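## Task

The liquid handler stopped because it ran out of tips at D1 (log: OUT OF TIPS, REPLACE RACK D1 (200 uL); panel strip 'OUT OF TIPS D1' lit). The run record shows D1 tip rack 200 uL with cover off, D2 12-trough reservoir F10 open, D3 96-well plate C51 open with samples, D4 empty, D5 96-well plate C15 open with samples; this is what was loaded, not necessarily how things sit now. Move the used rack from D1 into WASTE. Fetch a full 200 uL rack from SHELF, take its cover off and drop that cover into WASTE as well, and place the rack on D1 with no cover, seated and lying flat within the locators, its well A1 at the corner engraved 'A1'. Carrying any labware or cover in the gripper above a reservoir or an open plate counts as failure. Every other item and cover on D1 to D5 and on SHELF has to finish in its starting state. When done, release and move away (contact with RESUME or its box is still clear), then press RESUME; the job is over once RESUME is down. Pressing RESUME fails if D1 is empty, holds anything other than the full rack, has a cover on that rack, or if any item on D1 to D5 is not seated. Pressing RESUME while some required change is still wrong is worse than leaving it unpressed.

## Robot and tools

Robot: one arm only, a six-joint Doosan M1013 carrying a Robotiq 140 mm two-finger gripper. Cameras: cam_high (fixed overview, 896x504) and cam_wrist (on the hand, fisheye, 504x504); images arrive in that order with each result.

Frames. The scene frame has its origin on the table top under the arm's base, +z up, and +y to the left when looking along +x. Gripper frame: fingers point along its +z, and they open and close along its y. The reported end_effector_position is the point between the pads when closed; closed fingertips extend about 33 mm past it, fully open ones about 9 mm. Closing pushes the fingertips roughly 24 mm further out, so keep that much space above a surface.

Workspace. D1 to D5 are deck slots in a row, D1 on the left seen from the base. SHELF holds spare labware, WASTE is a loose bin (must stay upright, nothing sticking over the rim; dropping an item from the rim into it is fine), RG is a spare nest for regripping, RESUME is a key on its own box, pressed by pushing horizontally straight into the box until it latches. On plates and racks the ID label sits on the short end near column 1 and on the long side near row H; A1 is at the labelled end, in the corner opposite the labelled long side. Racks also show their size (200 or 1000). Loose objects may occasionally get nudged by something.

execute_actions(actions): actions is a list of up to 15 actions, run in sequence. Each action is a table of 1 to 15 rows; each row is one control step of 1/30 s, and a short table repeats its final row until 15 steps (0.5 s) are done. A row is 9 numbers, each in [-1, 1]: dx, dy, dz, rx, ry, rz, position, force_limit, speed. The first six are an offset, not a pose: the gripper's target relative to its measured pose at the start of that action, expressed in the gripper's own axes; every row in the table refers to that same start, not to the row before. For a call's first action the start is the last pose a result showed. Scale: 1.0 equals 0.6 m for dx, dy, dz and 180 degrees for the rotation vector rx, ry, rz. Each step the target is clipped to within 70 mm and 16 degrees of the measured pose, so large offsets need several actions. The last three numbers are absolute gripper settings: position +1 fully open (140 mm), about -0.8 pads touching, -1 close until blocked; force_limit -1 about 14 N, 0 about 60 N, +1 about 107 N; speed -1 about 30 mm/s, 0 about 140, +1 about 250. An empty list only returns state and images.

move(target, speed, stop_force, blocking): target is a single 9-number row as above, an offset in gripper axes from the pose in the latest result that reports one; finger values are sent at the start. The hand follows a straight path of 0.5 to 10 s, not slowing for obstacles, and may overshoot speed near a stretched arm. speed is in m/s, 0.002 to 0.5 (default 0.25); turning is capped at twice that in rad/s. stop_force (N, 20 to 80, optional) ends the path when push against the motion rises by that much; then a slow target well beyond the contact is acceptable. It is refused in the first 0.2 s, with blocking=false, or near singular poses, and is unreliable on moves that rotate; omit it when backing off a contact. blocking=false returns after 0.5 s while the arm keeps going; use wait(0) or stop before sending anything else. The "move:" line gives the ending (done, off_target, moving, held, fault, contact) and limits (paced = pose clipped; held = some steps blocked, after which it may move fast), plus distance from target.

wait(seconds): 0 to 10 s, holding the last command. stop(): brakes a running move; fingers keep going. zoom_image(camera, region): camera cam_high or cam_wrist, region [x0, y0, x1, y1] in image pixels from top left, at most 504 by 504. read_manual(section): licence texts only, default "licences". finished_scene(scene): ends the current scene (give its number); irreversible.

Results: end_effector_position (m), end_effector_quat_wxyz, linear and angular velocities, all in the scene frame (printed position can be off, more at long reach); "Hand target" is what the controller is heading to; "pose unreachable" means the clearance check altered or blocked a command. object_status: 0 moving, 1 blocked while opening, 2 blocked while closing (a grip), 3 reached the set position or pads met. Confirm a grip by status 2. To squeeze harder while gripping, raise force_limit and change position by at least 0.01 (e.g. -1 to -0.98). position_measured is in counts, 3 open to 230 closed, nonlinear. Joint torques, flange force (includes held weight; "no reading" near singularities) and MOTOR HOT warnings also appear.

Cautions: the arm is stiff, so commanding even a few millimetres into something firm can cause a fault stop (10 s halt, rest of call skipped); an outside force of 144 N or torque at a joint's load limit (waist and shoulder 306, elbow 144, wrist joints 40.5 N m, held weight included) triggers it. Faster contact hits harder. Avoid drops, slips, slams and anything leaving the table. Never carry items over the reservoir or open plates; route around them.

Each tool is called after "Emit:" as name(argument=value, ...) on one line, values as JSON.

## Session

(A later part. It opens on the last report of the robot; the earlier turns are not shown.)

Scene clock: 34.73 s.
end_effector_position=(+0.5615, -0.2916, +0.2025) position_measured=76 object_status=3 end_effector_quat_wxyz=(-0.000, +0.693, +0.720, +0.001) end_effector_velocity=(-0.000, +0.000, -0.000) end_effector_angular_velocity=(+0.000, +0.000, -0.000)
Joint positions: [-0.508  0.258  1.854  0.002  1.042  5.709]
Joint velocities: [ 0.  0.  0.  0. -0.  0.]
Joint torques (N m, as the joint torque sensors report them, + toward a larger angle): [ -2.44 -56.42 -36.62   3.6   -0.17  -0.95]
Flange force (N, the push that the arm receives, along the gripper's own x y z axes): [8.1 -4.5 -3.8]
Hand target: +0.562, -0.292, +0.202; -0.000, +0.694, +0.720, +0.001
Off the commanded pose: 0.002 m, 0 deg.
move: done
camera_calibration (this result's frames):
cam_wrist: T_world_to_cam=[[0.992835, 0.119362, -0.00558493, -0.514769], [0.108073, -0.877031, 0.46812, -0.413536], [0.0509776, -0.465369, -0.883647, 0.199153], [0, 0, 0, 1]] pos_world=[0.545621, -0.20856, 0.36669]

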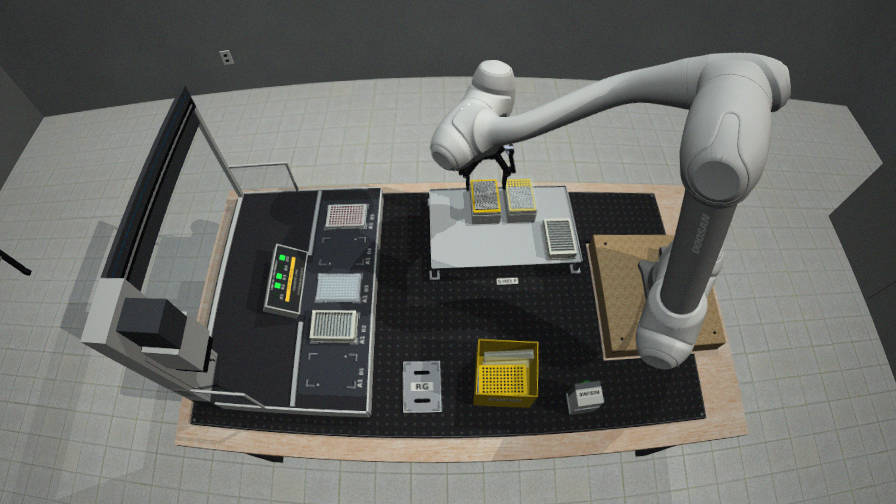

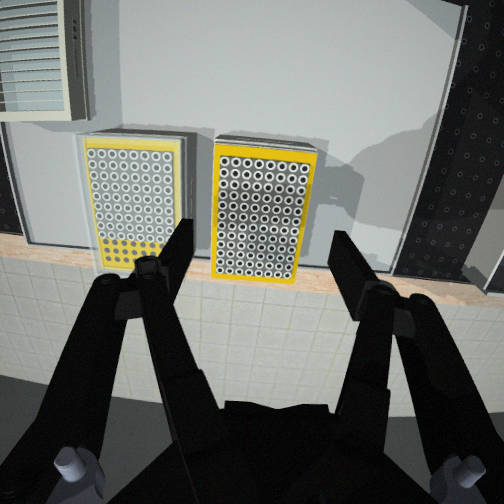

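Emit:
zoom_image(camera="cam_wrist", region=[190,110,340,200])

Emit:
move(target=[0.002,-0.003,0.07,0,0,0,0.42,0,0], speed=0.1)

Emit:
move(target=[0,0,0.073,0,0,0,0.42,0,0], speed=0.04)

Region (190, 110, 340, 200) of cam_wrist's 504x504 image, scaled by 3.360, with more detail than that image has; it fills the top 302 rows of this view, and the rest is white.

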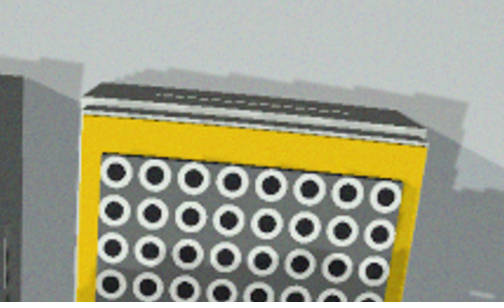

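Scene clock: 35.53 s.
end_effector_position=(+0.5596, -0.2905, +0.1604) position_measured=76 object_status=3 end_effector_quat_wxyz=(-0.000, +0.694, +0.720, +0.001) end_effector_velocity=(+0.001, +0.000, -0.001) end_effector_angular_velocity=(+0.000, +0.000, +0.002)
Joint positions: [-0.508  0.293  1.896  0.002  0.965  5.709]
Joint velocities: [ 0.001  0.002 -0.    -0.    -0.001 -0.   ]
Joint torques (N m, as the joint torque sensors report them, + toward a larger angle): [ -2.26 -58.69 -34.28   3.46  -0.15  -0.97]
Flange force (N, the push that the arm receives, along the gripper's own x y z axes): [6.3 -2.2 -3.8]
Hand target: +0.560, -0.290, +0.160; -0.000, +0.694, +0.720, +0.001
Off the commanded pose: 0.000 m, 0 deg.
move: done
camera_calibration (this result's frames):
cam_wrist: T_world_to_cam=[[0.992849, 0.119238, -0.00571772, -0.513222], [0.108024, -0.877028, 0.468138, -0.392603], [0.0508052, -0.465408, -0.883637, 0.162689], [0, 0, 0, 1]] pos_world=[0.543697, -0.207411, 0.324615]

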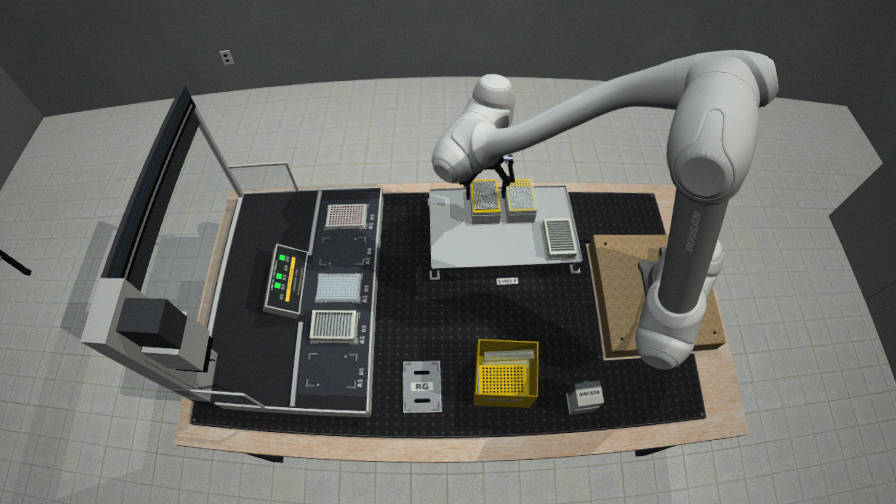

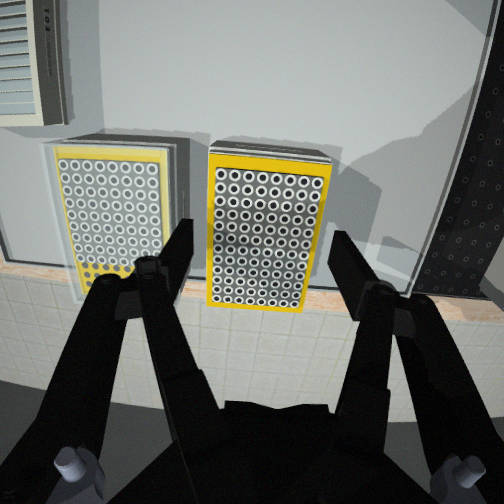

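Scene clock: 36.87 s.
end_effector_position=(+0.5595, -0.2904, +0.1165) position_measured=76 object_status=3 end_effector_quat_wxyz=(-0.000, +0.694, +0.720, +0.001) end_effector_velocity=(-0.000, +0.000, -0.000) end_effector_angular_velocity=(+0.001, +0.001, +0.000)
Joint positions: [-0.508  0.338  1.93   0.002  0.886  5.709]
Joint velocities: [ 0.    -0.     0.     0.     0.001 -0.   ]
Joint torques (N m, as the joint torque sensors report them, + toward a larger angle): [ -4.15 -61.18 -32.75   3.02  -0.28  -0.79]
Flange force (N, the push that the arm receives, along the gripper's own x y z axes): [9.3 -1.7 -5.0]
Hand target: +0.559, -0.290, +0.117; -0.000, +0.694, +0.720, +0.001
Off the commanded pose: 0.000 m, 0 deg.
move: done
camera_calibration (this result's frames):
cam_wrist: T_world_to_cam=[[0.99286, 0.119142, -0.00584541, -0.513391], [0.107996, -0.877011, 0.468175, -0.371994], [0.0506528, -0.465464, -0.883616, 0.124013], [0, 0, 0, 1]] pos_world=[0.543618, -0.207353, 0.280737]

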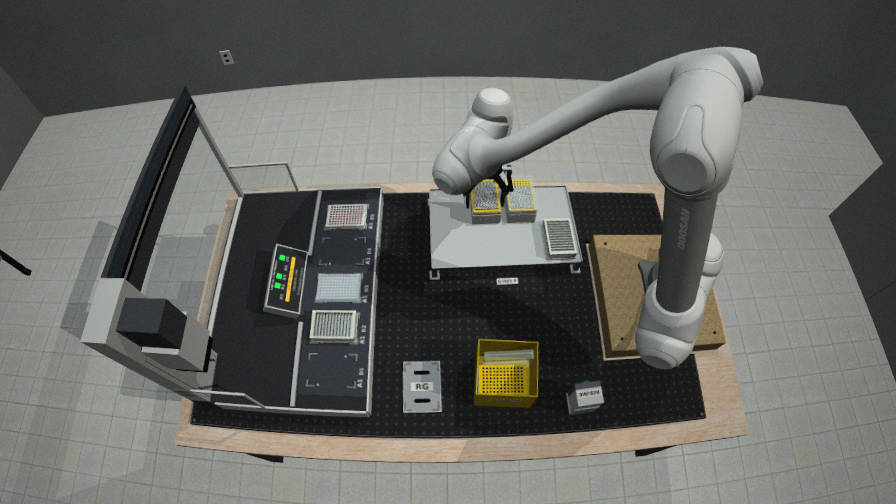

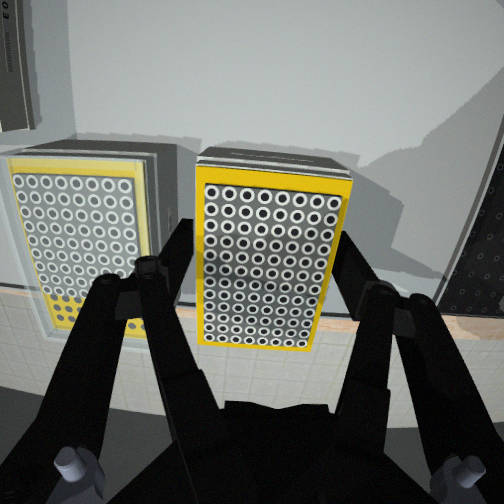

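Emit:
move(target=[-0.01,0,0.014,0,0,0,0.42,0,0], speed=0.03)

Emit:
move(target=[0,0,0,0,0,0,-1,-0.2,-0.6])

Scene clock: 37.67 s.
end_effector_position=(+0.5597, -0.2964, +0.1082) position_measured=76 object_status=3 end_effector_quat_wxyz=(-0.000, +0.694, +0.720, +0.001) end_effector_velocity=(-0.000, +0.000, -0.001) end_effector_angular_velocity=(+0.000, +0.001, -0.001)
Joint positions: [-0.515  0.351  1.93   0.002  0.872  5.701]
Joint velocities: [-0.     0.001  0.     0.    -0.     0.001]
Joint torques (N m, as the joint torque sensors report them, + toward a larger angle): [ -8.75 -41.18 -17.76   1.18  -2.66  -1.72]
Flange force (N, the push that the arm receives, along the gripper's own x y z axes): [15.2 5.4 -42.3]
Hand target: +0.560, -0.296, +0.108; -0.000, +0.694, +0.720, +0.001
Off the commanded pose: 0.000 m, 0 deg.
move: done
camera_calibration (this result's frames):
cam_wrist: T_world_to_cam=[[0.992869, 0.119073, -0.00568806, -0.513027], [0.107861, -0.877015, 0.468199, -0.373283], [0.0507614, -0.465474, -0.883605, 0.113819], [0, 0, 0, 1]] pos_world=[0.543853, -0.213307, 0.272423]

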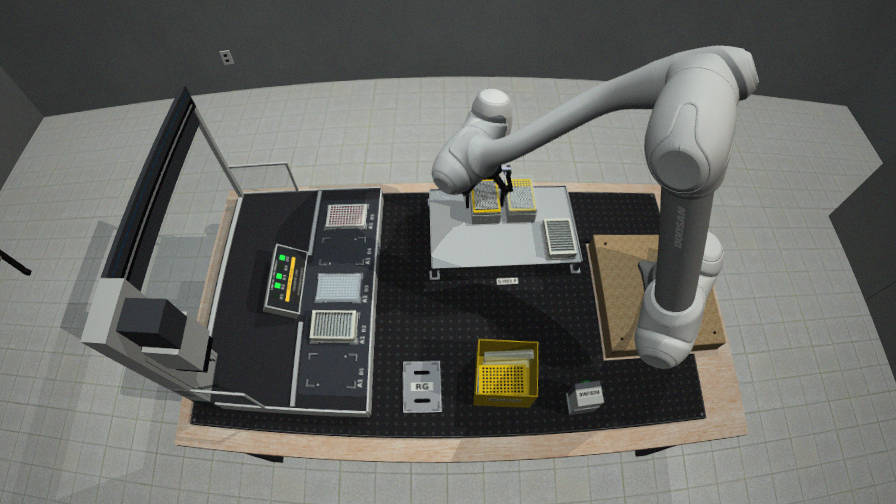

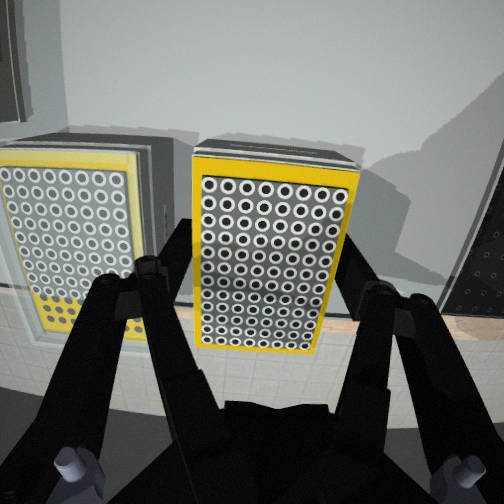

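Scene clock: 38.17 s.
end_effector_position=(+0.5597, -0.2965, +0.1081) position_measured=102 object_status=2 end_effector_quat_wxyz=(-0.000, +0.694, +0.720, +0.001) end_effector_velocity=(-0.000, -0.000, +0.001) end_effector_angular_velocity=(-0.000, -0.000, -0.001)
Joint positions: [-0.516  0.351  1.931  0.002  0.872  5.701]
Joint velocities: [-0.001 -0.001 -0.001 -0.     0.001  0.001]
Joint torques (N m, as the joint torque sensors report them, + toward a larger angle): [ -2.92 -52.13 -27.56   3.17  -0.93  -1.08]
Flange force (N, the push that the arm receives, along the gripper's own x y z axes): [9.5 -5.3 -20.6]
Hand target: +0.560, -0.296, +0.108; -0.000, +0.694, +0.720, +0.001
Off the commanded pose: 0.000 m, 0 deg.
move: done
camera_calibration (this result's frames):
cam_wrist: T_world_to_cam=[[0.992868, 0.119088, -0.00567171, -0.512983], [0.107863, -0.876982, 0.468262, -0.373261], [0.0507903, -0.465533, -0.883572, 0.113633], [0, 0, 0, 1]] pos_world=[0.543814, -0.213353, 0.272277]

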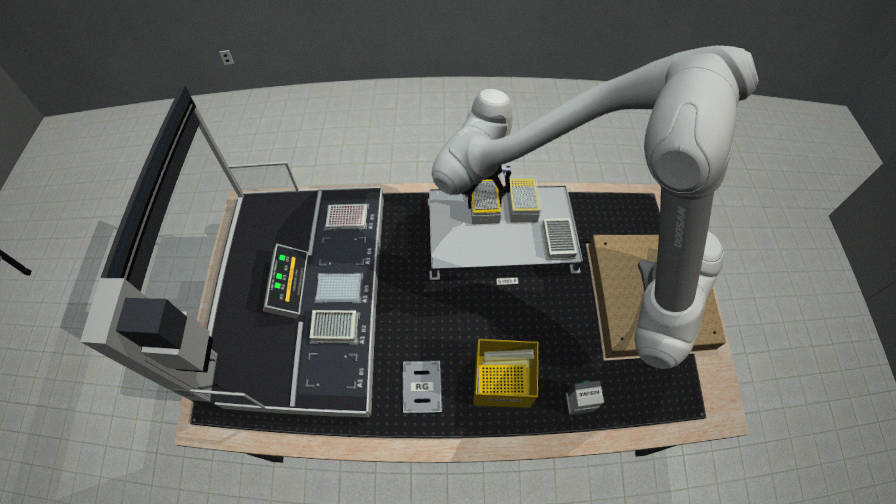

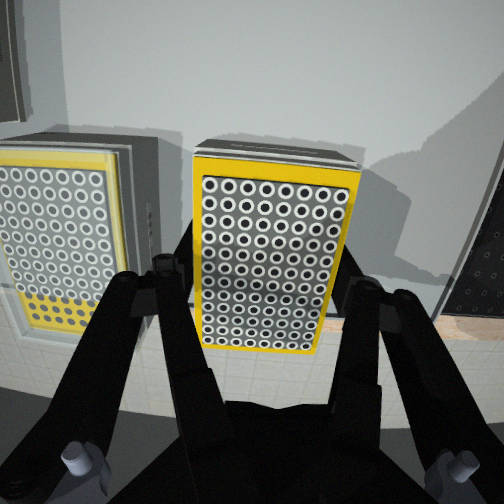

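Emit:
move(target=[0,0,-0.2,0,0,0,-1,-0.2,-0.6], speed=0.15)

Emit:
move(target=[0.8655,0.332,0,0,0,-0.488,-1,-0.2,-0.6], speed=0.4)

Scene clock: 39.33 s.
end_effector_position=(+0.5599, -0.2966, +0.2282) position_measured=103 object_status=2 end_effector_quat_wxyz=(-0.000, +0.693, +0.720, +0.001) end_effector_velocity=(-0.000, +0.000, -0.000) end_effector_angular_velocity=(-0.000, +0.000, +0.000)
Joint positions: [-0.516  0.238  1.826  0.002  1.089  5.701]
Joint velocities: [ 0.    -0.     0.001 -0.    -0.001  0.   ]
Joint torques (N m, as the joint torque sensors report them, + toward a larger angle): [ -4.1  -56.49 -38.26   3.59   0.06  -0.95]
Flange force (N, the push that the arm receives, along the gripper's own x y z axes): [10.4 -3.1 -1.8]
Hand target: +0.560, -0.297, +0.228; -0.000, +0.693, +0.720, +0.001
Off the commanded pose: 0.000 m, 0 deg.
move: done
camera_calibration (this result's frames):
cam_wrist: T_world_to_cam=[[0.992837, 0.119356, -0.00546144, -0.512413], [0.108004, -0.876979, 0.468234, -0.429737], [0.0510968, -0.465469, -0.883588, 0.219609], [0, 0, 0, 1]] pos_world=[0.543935, -0.21349, 0.392463]

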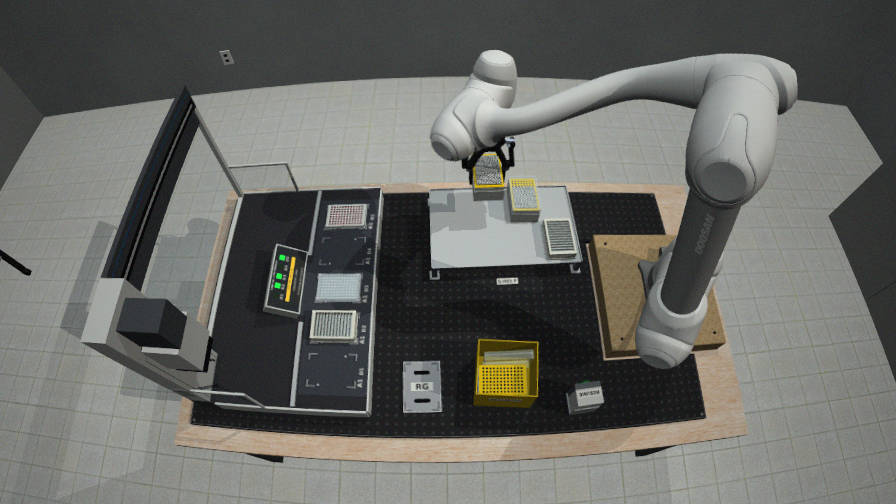

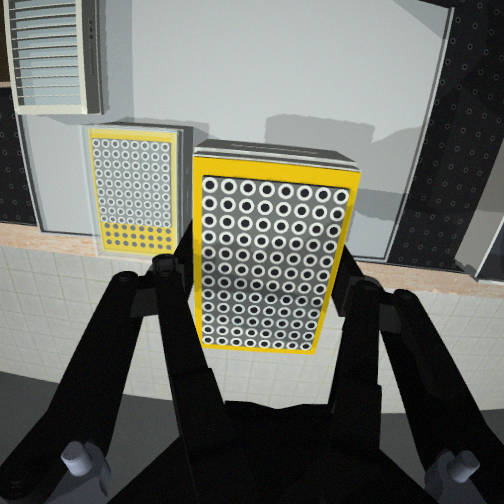

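Scene clock: 41.67 s.
end_effector_position=(+0.7380, +0.2313, +0.2284) position_measured=103 object_status=2 end_effector_quat_wxyz=(+0.000, -0.000, +1.000, +0.001) end_effector_velocity=(-0.000, -0.000, -0.000) end_effector_angular_velocity=(-0.000, +0.001, +0.000)
Joint positions: [0.28  0.438 1.541 0.012 1.17  4.96 ]
Joint velocities: [-0.     0.    -0.    -0.     0.001 -0.001]
Joint torques (N m, as the joint torque sensors report them, + toward a larger angle): [ -4.45 -77.05 -39.59   3.77  -0.02  -0.96]
Flange force (N, the push that the arm receives, along the gripper's own x y z axes): [10.1 2.7 -1.4]
Hand target: +0.738, +0.231, +0.228; +0.000, -0.000, +1.000, +0.001
Off the commanded pose: 0.002 m, 0 deg.
move: done
camera_calibration (this result's frames):
cam_wrist: T_world_to_cam=[[-0.0818521, 0.996636, -0.00402543, -0.162408], [0.879675, 0.0741437, 0.46976, -0.775955], [0.468479, 0.0349098, -0.882785, 0.0324585], [0, 0, 0, 1]] pos_world=[0.654088, 0.218261, 0.392513]

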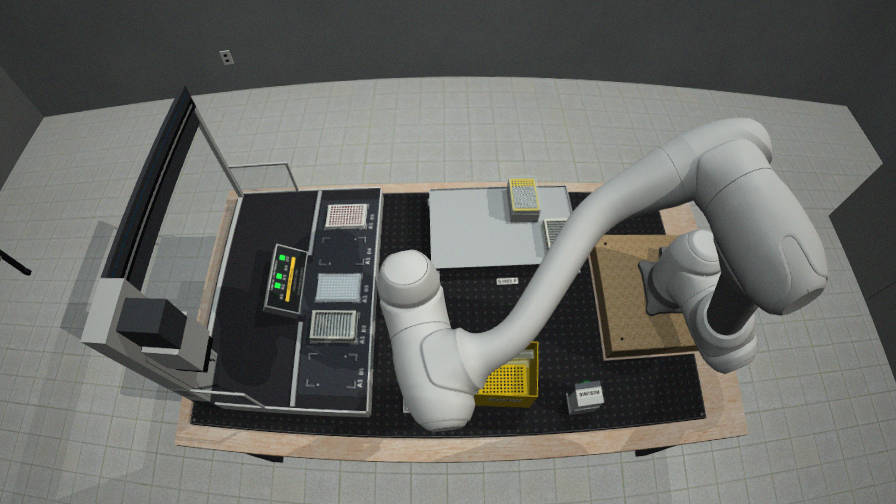

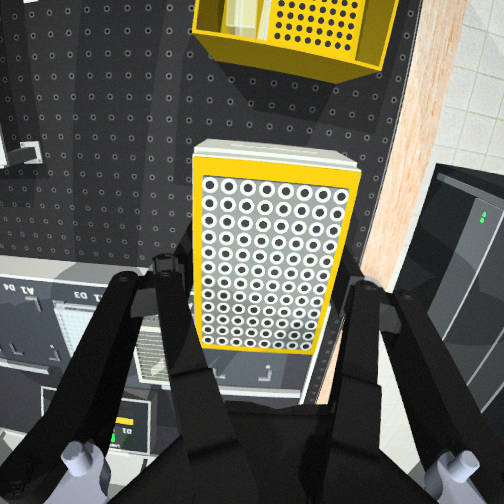

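Emit:
move(target=[-0.426,-0.002,0.12,0,0,0,-1,-0.2,-0.6], speed=0.3)

Emit:
move(target=[0,0,0.065,0,0,0,-1,-0.2,-0.6], speed=0.08)

Scene clock: 50.00 s.
end_effector_position=(+0.9933, +0.2305, +0.1560) position_measured=103 object_status=2 end_effector_quat_wxyz=(+0.000, -0.000, +1.000, +0.001) end_effector_velocity=(-0.000, -0.001, -0.000) end_effector_angular_velocity=(-0.000, +0.001, -0.004)
Joint positions: [0.217 0.882 0.923 0.011 1.344 4.899]
Joint velocities: [-0.001  0.     0.001 -0.     0.     0.004]
Joint torques (N m, as the joint torque sensors report them, + toward a larger angle): [  -2.94 -114.56  -41.25    4.09   -0.09   -0.98]
Flange force (N, the push that the arm receives, along the gripper's own x y z axes): [12.6 -0.9 -1.8]
Hand target: +0.993, +0.231, +0.156; +0.000, -0.000, +1.000, +0.001
Off the commanded pose: 0.001 m, 0 deg.
move: done
camera_calibration (this result's frames):
cam_wrist: T_world_to_cam=[[-0.0820438, 0.996621, -0.00400054, -0.14086], [0.879562, 0.0742937, 0.469948, -0.966432], [0.468657, 0.0350376, -0.882685, -0.151301], [0, 0, 0, 1]] pos_world=[0.909388, 0.217485, 0.320058]

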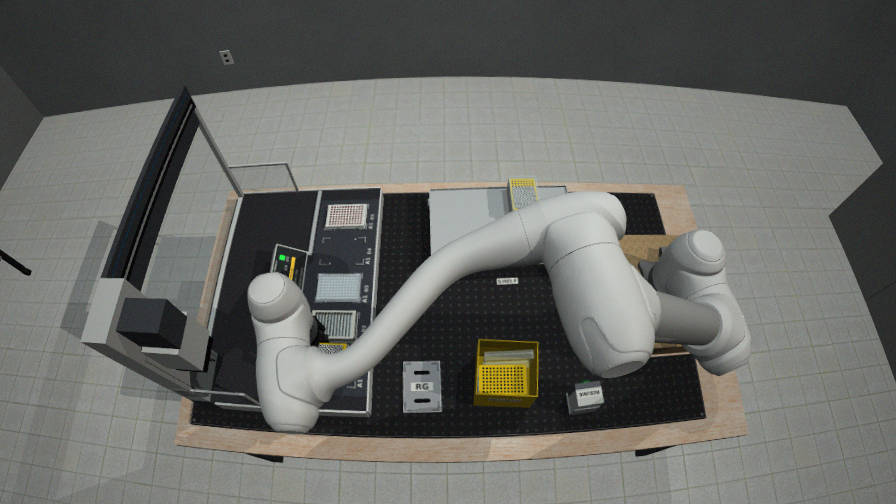

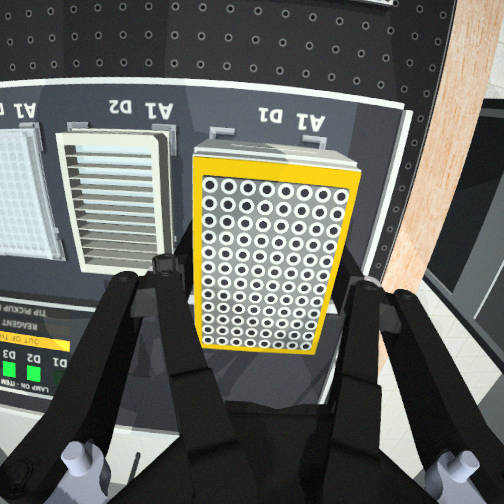

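Scene clock: 50.77 s.
end_effector_position=(+0.9932, +0.2305, +0.1168) position_measured=103 object_status=2 end_effector_quat_wxyz=(+0.000, -0.000, +1.000, +0.001) end_effector_velocity=(+0.000, -0.001, +0.000) end_effector_angular_velocity=(-0.000, +0.000, -0.001)
Joint positions: [0.217 0.902 0.959 0.011 1.29  4.899]
Joint velocities: [-0.001 -0.    -0.    -0.     0.001  0.   ]
Joint torques (N m, as the joint torque sensors report them, + toward a larger angle): [  -3.78 -117.88  -42.6     4.13   -0.13   -1.03]
Flange force (N, the push that the arm receives, along the gripper's own x y z axes): [15.7 -0.1 -1.9]
Hand target: +0.993, +0.231, +0.117; +0.000, -0.000, +1.000, +0.001
Off the commanded pose: 0.000 m, 0 deg.
move: done
camera_calibration (this result's frames):
cam_wrist: T_world_to_cam=[[-0.0820072, 0.996623, -0.00417909, -0.141019], [0.879665, 0.074353, 0.469746, -0.948008], [0.468471, 0.0348464, -0.882792, -0.185627], [0, 0, 0, 1]] pos_world=[0.909326, 0.217499, 0.280864]

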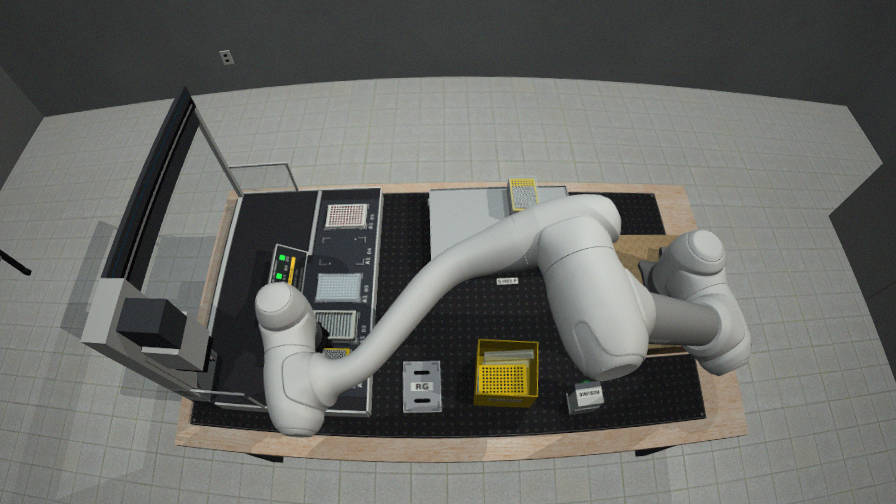

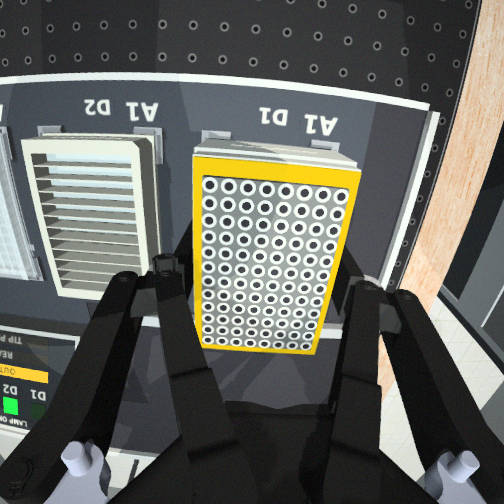

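Emit:
move(target=[-0.001,0,0.025,0,0,0,-1,-0.2,-0.6], speed=0.01, stop_force=20)

Scene clock: 52.60 s.
end_effector_position=(+0.9938, +0.2305, +0.1023) position_measured=103 object_status=2 end_effector_quat_wxyz=(+0.000, -0.000, +1.000, +0.001) end_effector_velocity=(-0.000, -0.000, -0.000) end_effector_angular_velocity=(-0.000, +0.000, -0.001)
Joint positions: [0.217 0.911 0.968 0.011 1.27  4.899]
Joint velocities: [-0.    -0.     0.    -0.     0.     0.001]
Joint torques (N m, as the joint torque sensors report them, + toward a larger angle): [ -3.33 -84.69 -30.54   5.16  -4.77  -1.18]
Flange force (N, the push that the arm receives, along the gripper's own x y z axes): [26.6 -2.6 -34.4]
Hand target: +0.994, +0.231, +0.102; +0.000, -0.000, +1.000, +0.001
Off the commanded pose: 0.000 m, 0 deg.
move: contact
camera_calibration (this result's frames):
cam_wrist: T_world_to_cam=[[-0.0820048, 0.996623, -0.00420769, -0.141041], [0.879528, 0.0743542, 0.470003, -0.941632], [0.468728, 0.0348417, -0.882655, -0.199006], [0, 0, 0, 1]] pos_world=[0.909905, 0.217513, 0.266322]

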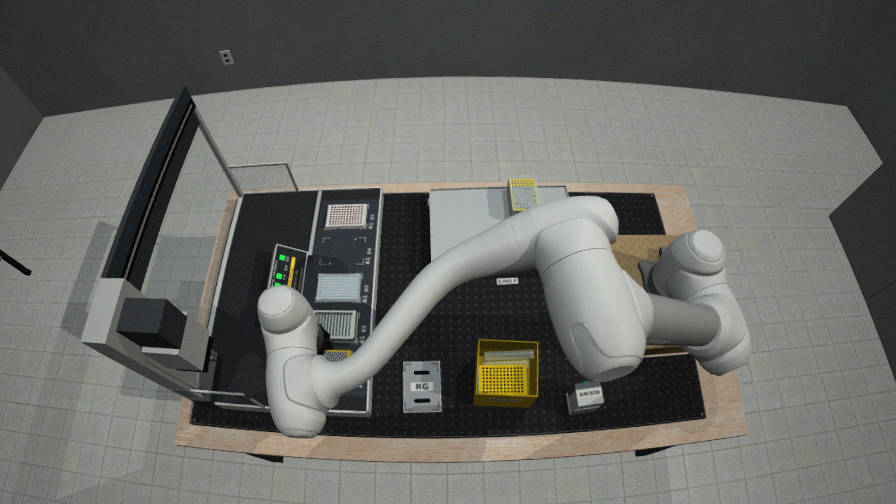

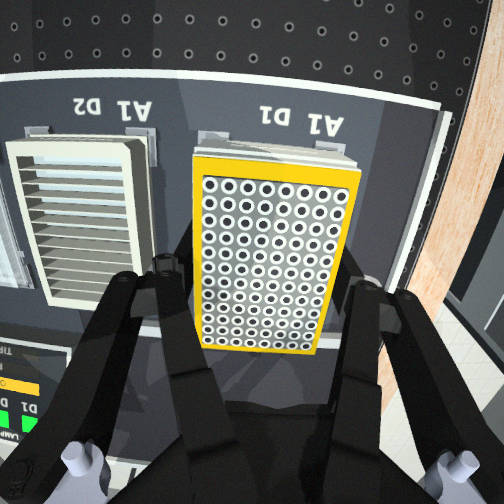

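Emit:
move(target=[0,0,-0.002,0,0,0,0.5,0,-0.5])

Emit:
move(target=[0,0,-0.2,0,0,0,0.5,0,0])

Emit:
move(target=[0.903,-0.881,0,0,0,0.484,0.75,0,0], speed=0.5)

Scene clock: 53.43 s.
end_effector_position=(+0.9938, +0.2306, +0.1035) position_measured=66 object_status=3 end_effector_quat_wxyz=(+0.000, -0.000, +1.000, +0.001) end_effector_velocity=(+0.000, +0.001, +0.001) end_effector_angular_velocity=(+0.001, -0.002, +0.001)
Joint positions: [0.217 0.91  0.967 0.011 1.272 4.899]
Joint velocities: [ 0.    -0.001 -0.     0.    -0.001 -0.   ]
Joint torques (N m, as the joint torque sensors report them, + toward a larger angle): [  -6.57 -114.19  -40.62    3.75   -0.07   -0.86]
Flange force (N, the push that the arm receives, along the gripper's own x y z axes): [16.5 2.7 -3.8]
Hand target: +0.994, +0.231, +0.103; +0.000, -0.000, +1.000, +0.001
Off the commanded pose: 0.000 m, 0 deg.
move: done
camera_calibration (this result's frames):
cam_wrist: T_world_to_cam=[[-0.0819941, 0.996624, -0.00411608, -0.141097], [0.879549, 0.0743031, 0.46997, -0.942182], [0.46869, 0.0349145, -0.882673, -0.197941], [0, 0, 0, 1]] pos_world=[0.909899, 0.217539, 0.267499]

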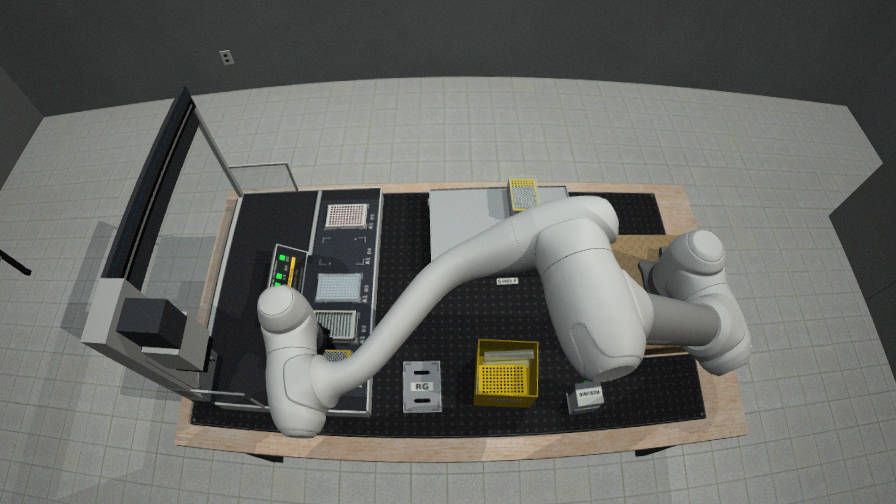

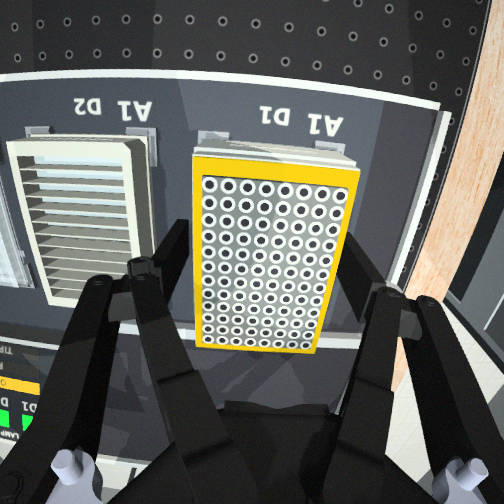

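Scene clock: 54.27 s.
end_effector_position=(+0.9939, +0.2305, +0.2236) position_measured=66 object_status=3 end_effector_quat_wxyz=(+0.000, -0.000, +1.000, +0.001) end_effector_velocity=(-0.000, -0.000, -0.000) end_effector_angular_velocity=(-0.000, +0.002, +0.000)
Joint positions: [0.216 0.859 0.843 0.011 1.447 4.9  ]
Joint velocities: [-0.     0.001 -0.    -0.     0.002 -0.001]
Joint torques (N m, as the joint torque sensors report them, + toward a larger angle): [  -4.05 -112.92  -42.16    4.01   -0.15   -0.97]
Flange force (N, the push that the arm receives, along the gripper's own x y z axes): [16.7 0.0 -1.1]
Hand target: +0.994, +0.230, +0.223; +0.000, -0.000, +1.000, +0.001
Off the commanded pose: 0.000 m, 0 deg.
move: done
camera_calibration (this result's frames):
cam_wrist: T_world_to_cam=[[-0.0822465, 0.996604, -0.00410021, -0.140233], [0.879491, 0.0745154, 0.470046, -0.998742], [0.468755, 0.0350535, -0.882632, -0.0920548], [0, 0, 0, 1]] pos_world=[0.910002, 0.217405, 0.387629]

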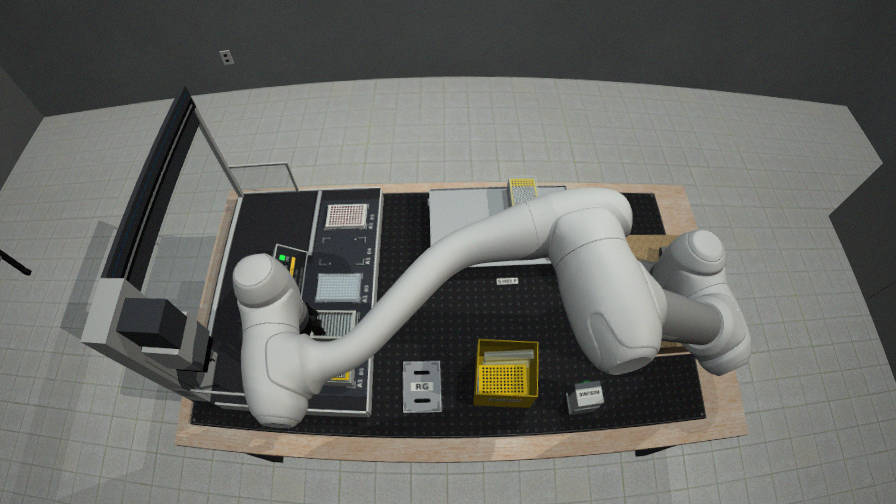

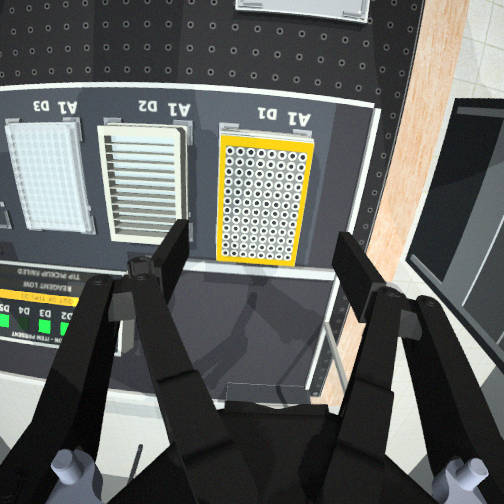

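Scene clock: 56.30 s.
end_effector_position=(+0.4535, -0.3004, +0.2240) position_measured=35 object_status=3 end_effector_quat_wxyz=(+0.000, +0.689, +0.725, +0.001) end_effector_velocity=(+0.001, -0.001, +0.001) end_effector_angular_velocity=(+0.000, -0.001, -0.002)
Joint positions: [-0.621  0.107  1.993  0.     1.054  5.584]
Joint velocities: [-0.001  0.001 -0.003  0.001  0.001  0.   ]
Joint torques (N m, as the joint torque sensors report them, + toward a larger angle): [ -1.56 -42.46 -36.23   3.5    0.05  -0.88]
Flange force (N, the push that the arm receives, along the gripper's own x y z axes): [6.1 -1.7 -3.2]
Hand target: +0.454, -0.300, +0.224; +0.000, +0.689, +0.725, +0.001
Off the commanded pose: 0.003 m, 0 deg.
move: done
camera_calibration (this result's frames):
cam_wrist: T_world_to_cam=[[0.991255, 0.131856, -0.00532673, -0.401973], [0.118959, -0.875366, 0.468598, -0.424149], [0.0571246, -0.465133, -0.883396, 0.216853], [0, 0, 0, 1]] pos_world=[0.436526, -0.217417, 0.388181]

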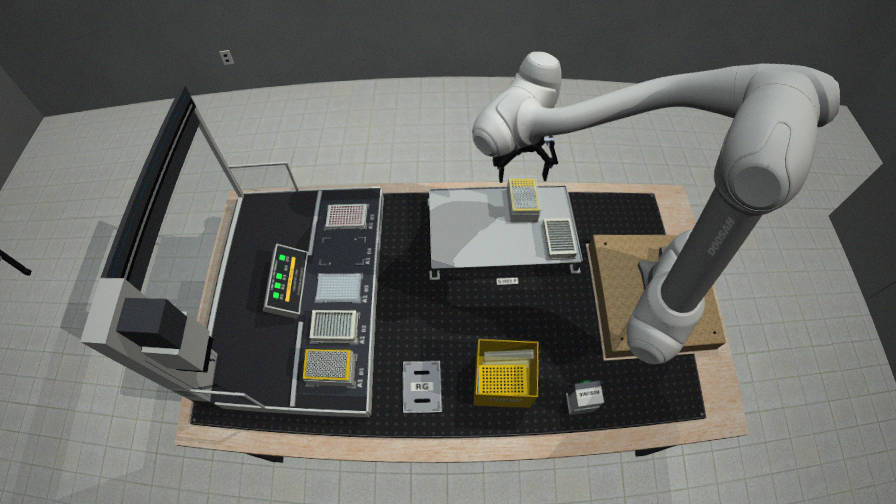

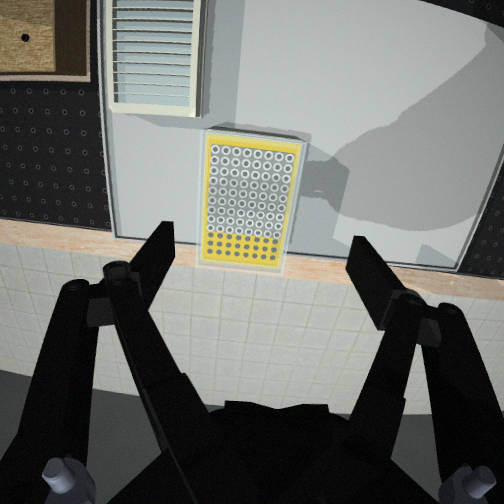

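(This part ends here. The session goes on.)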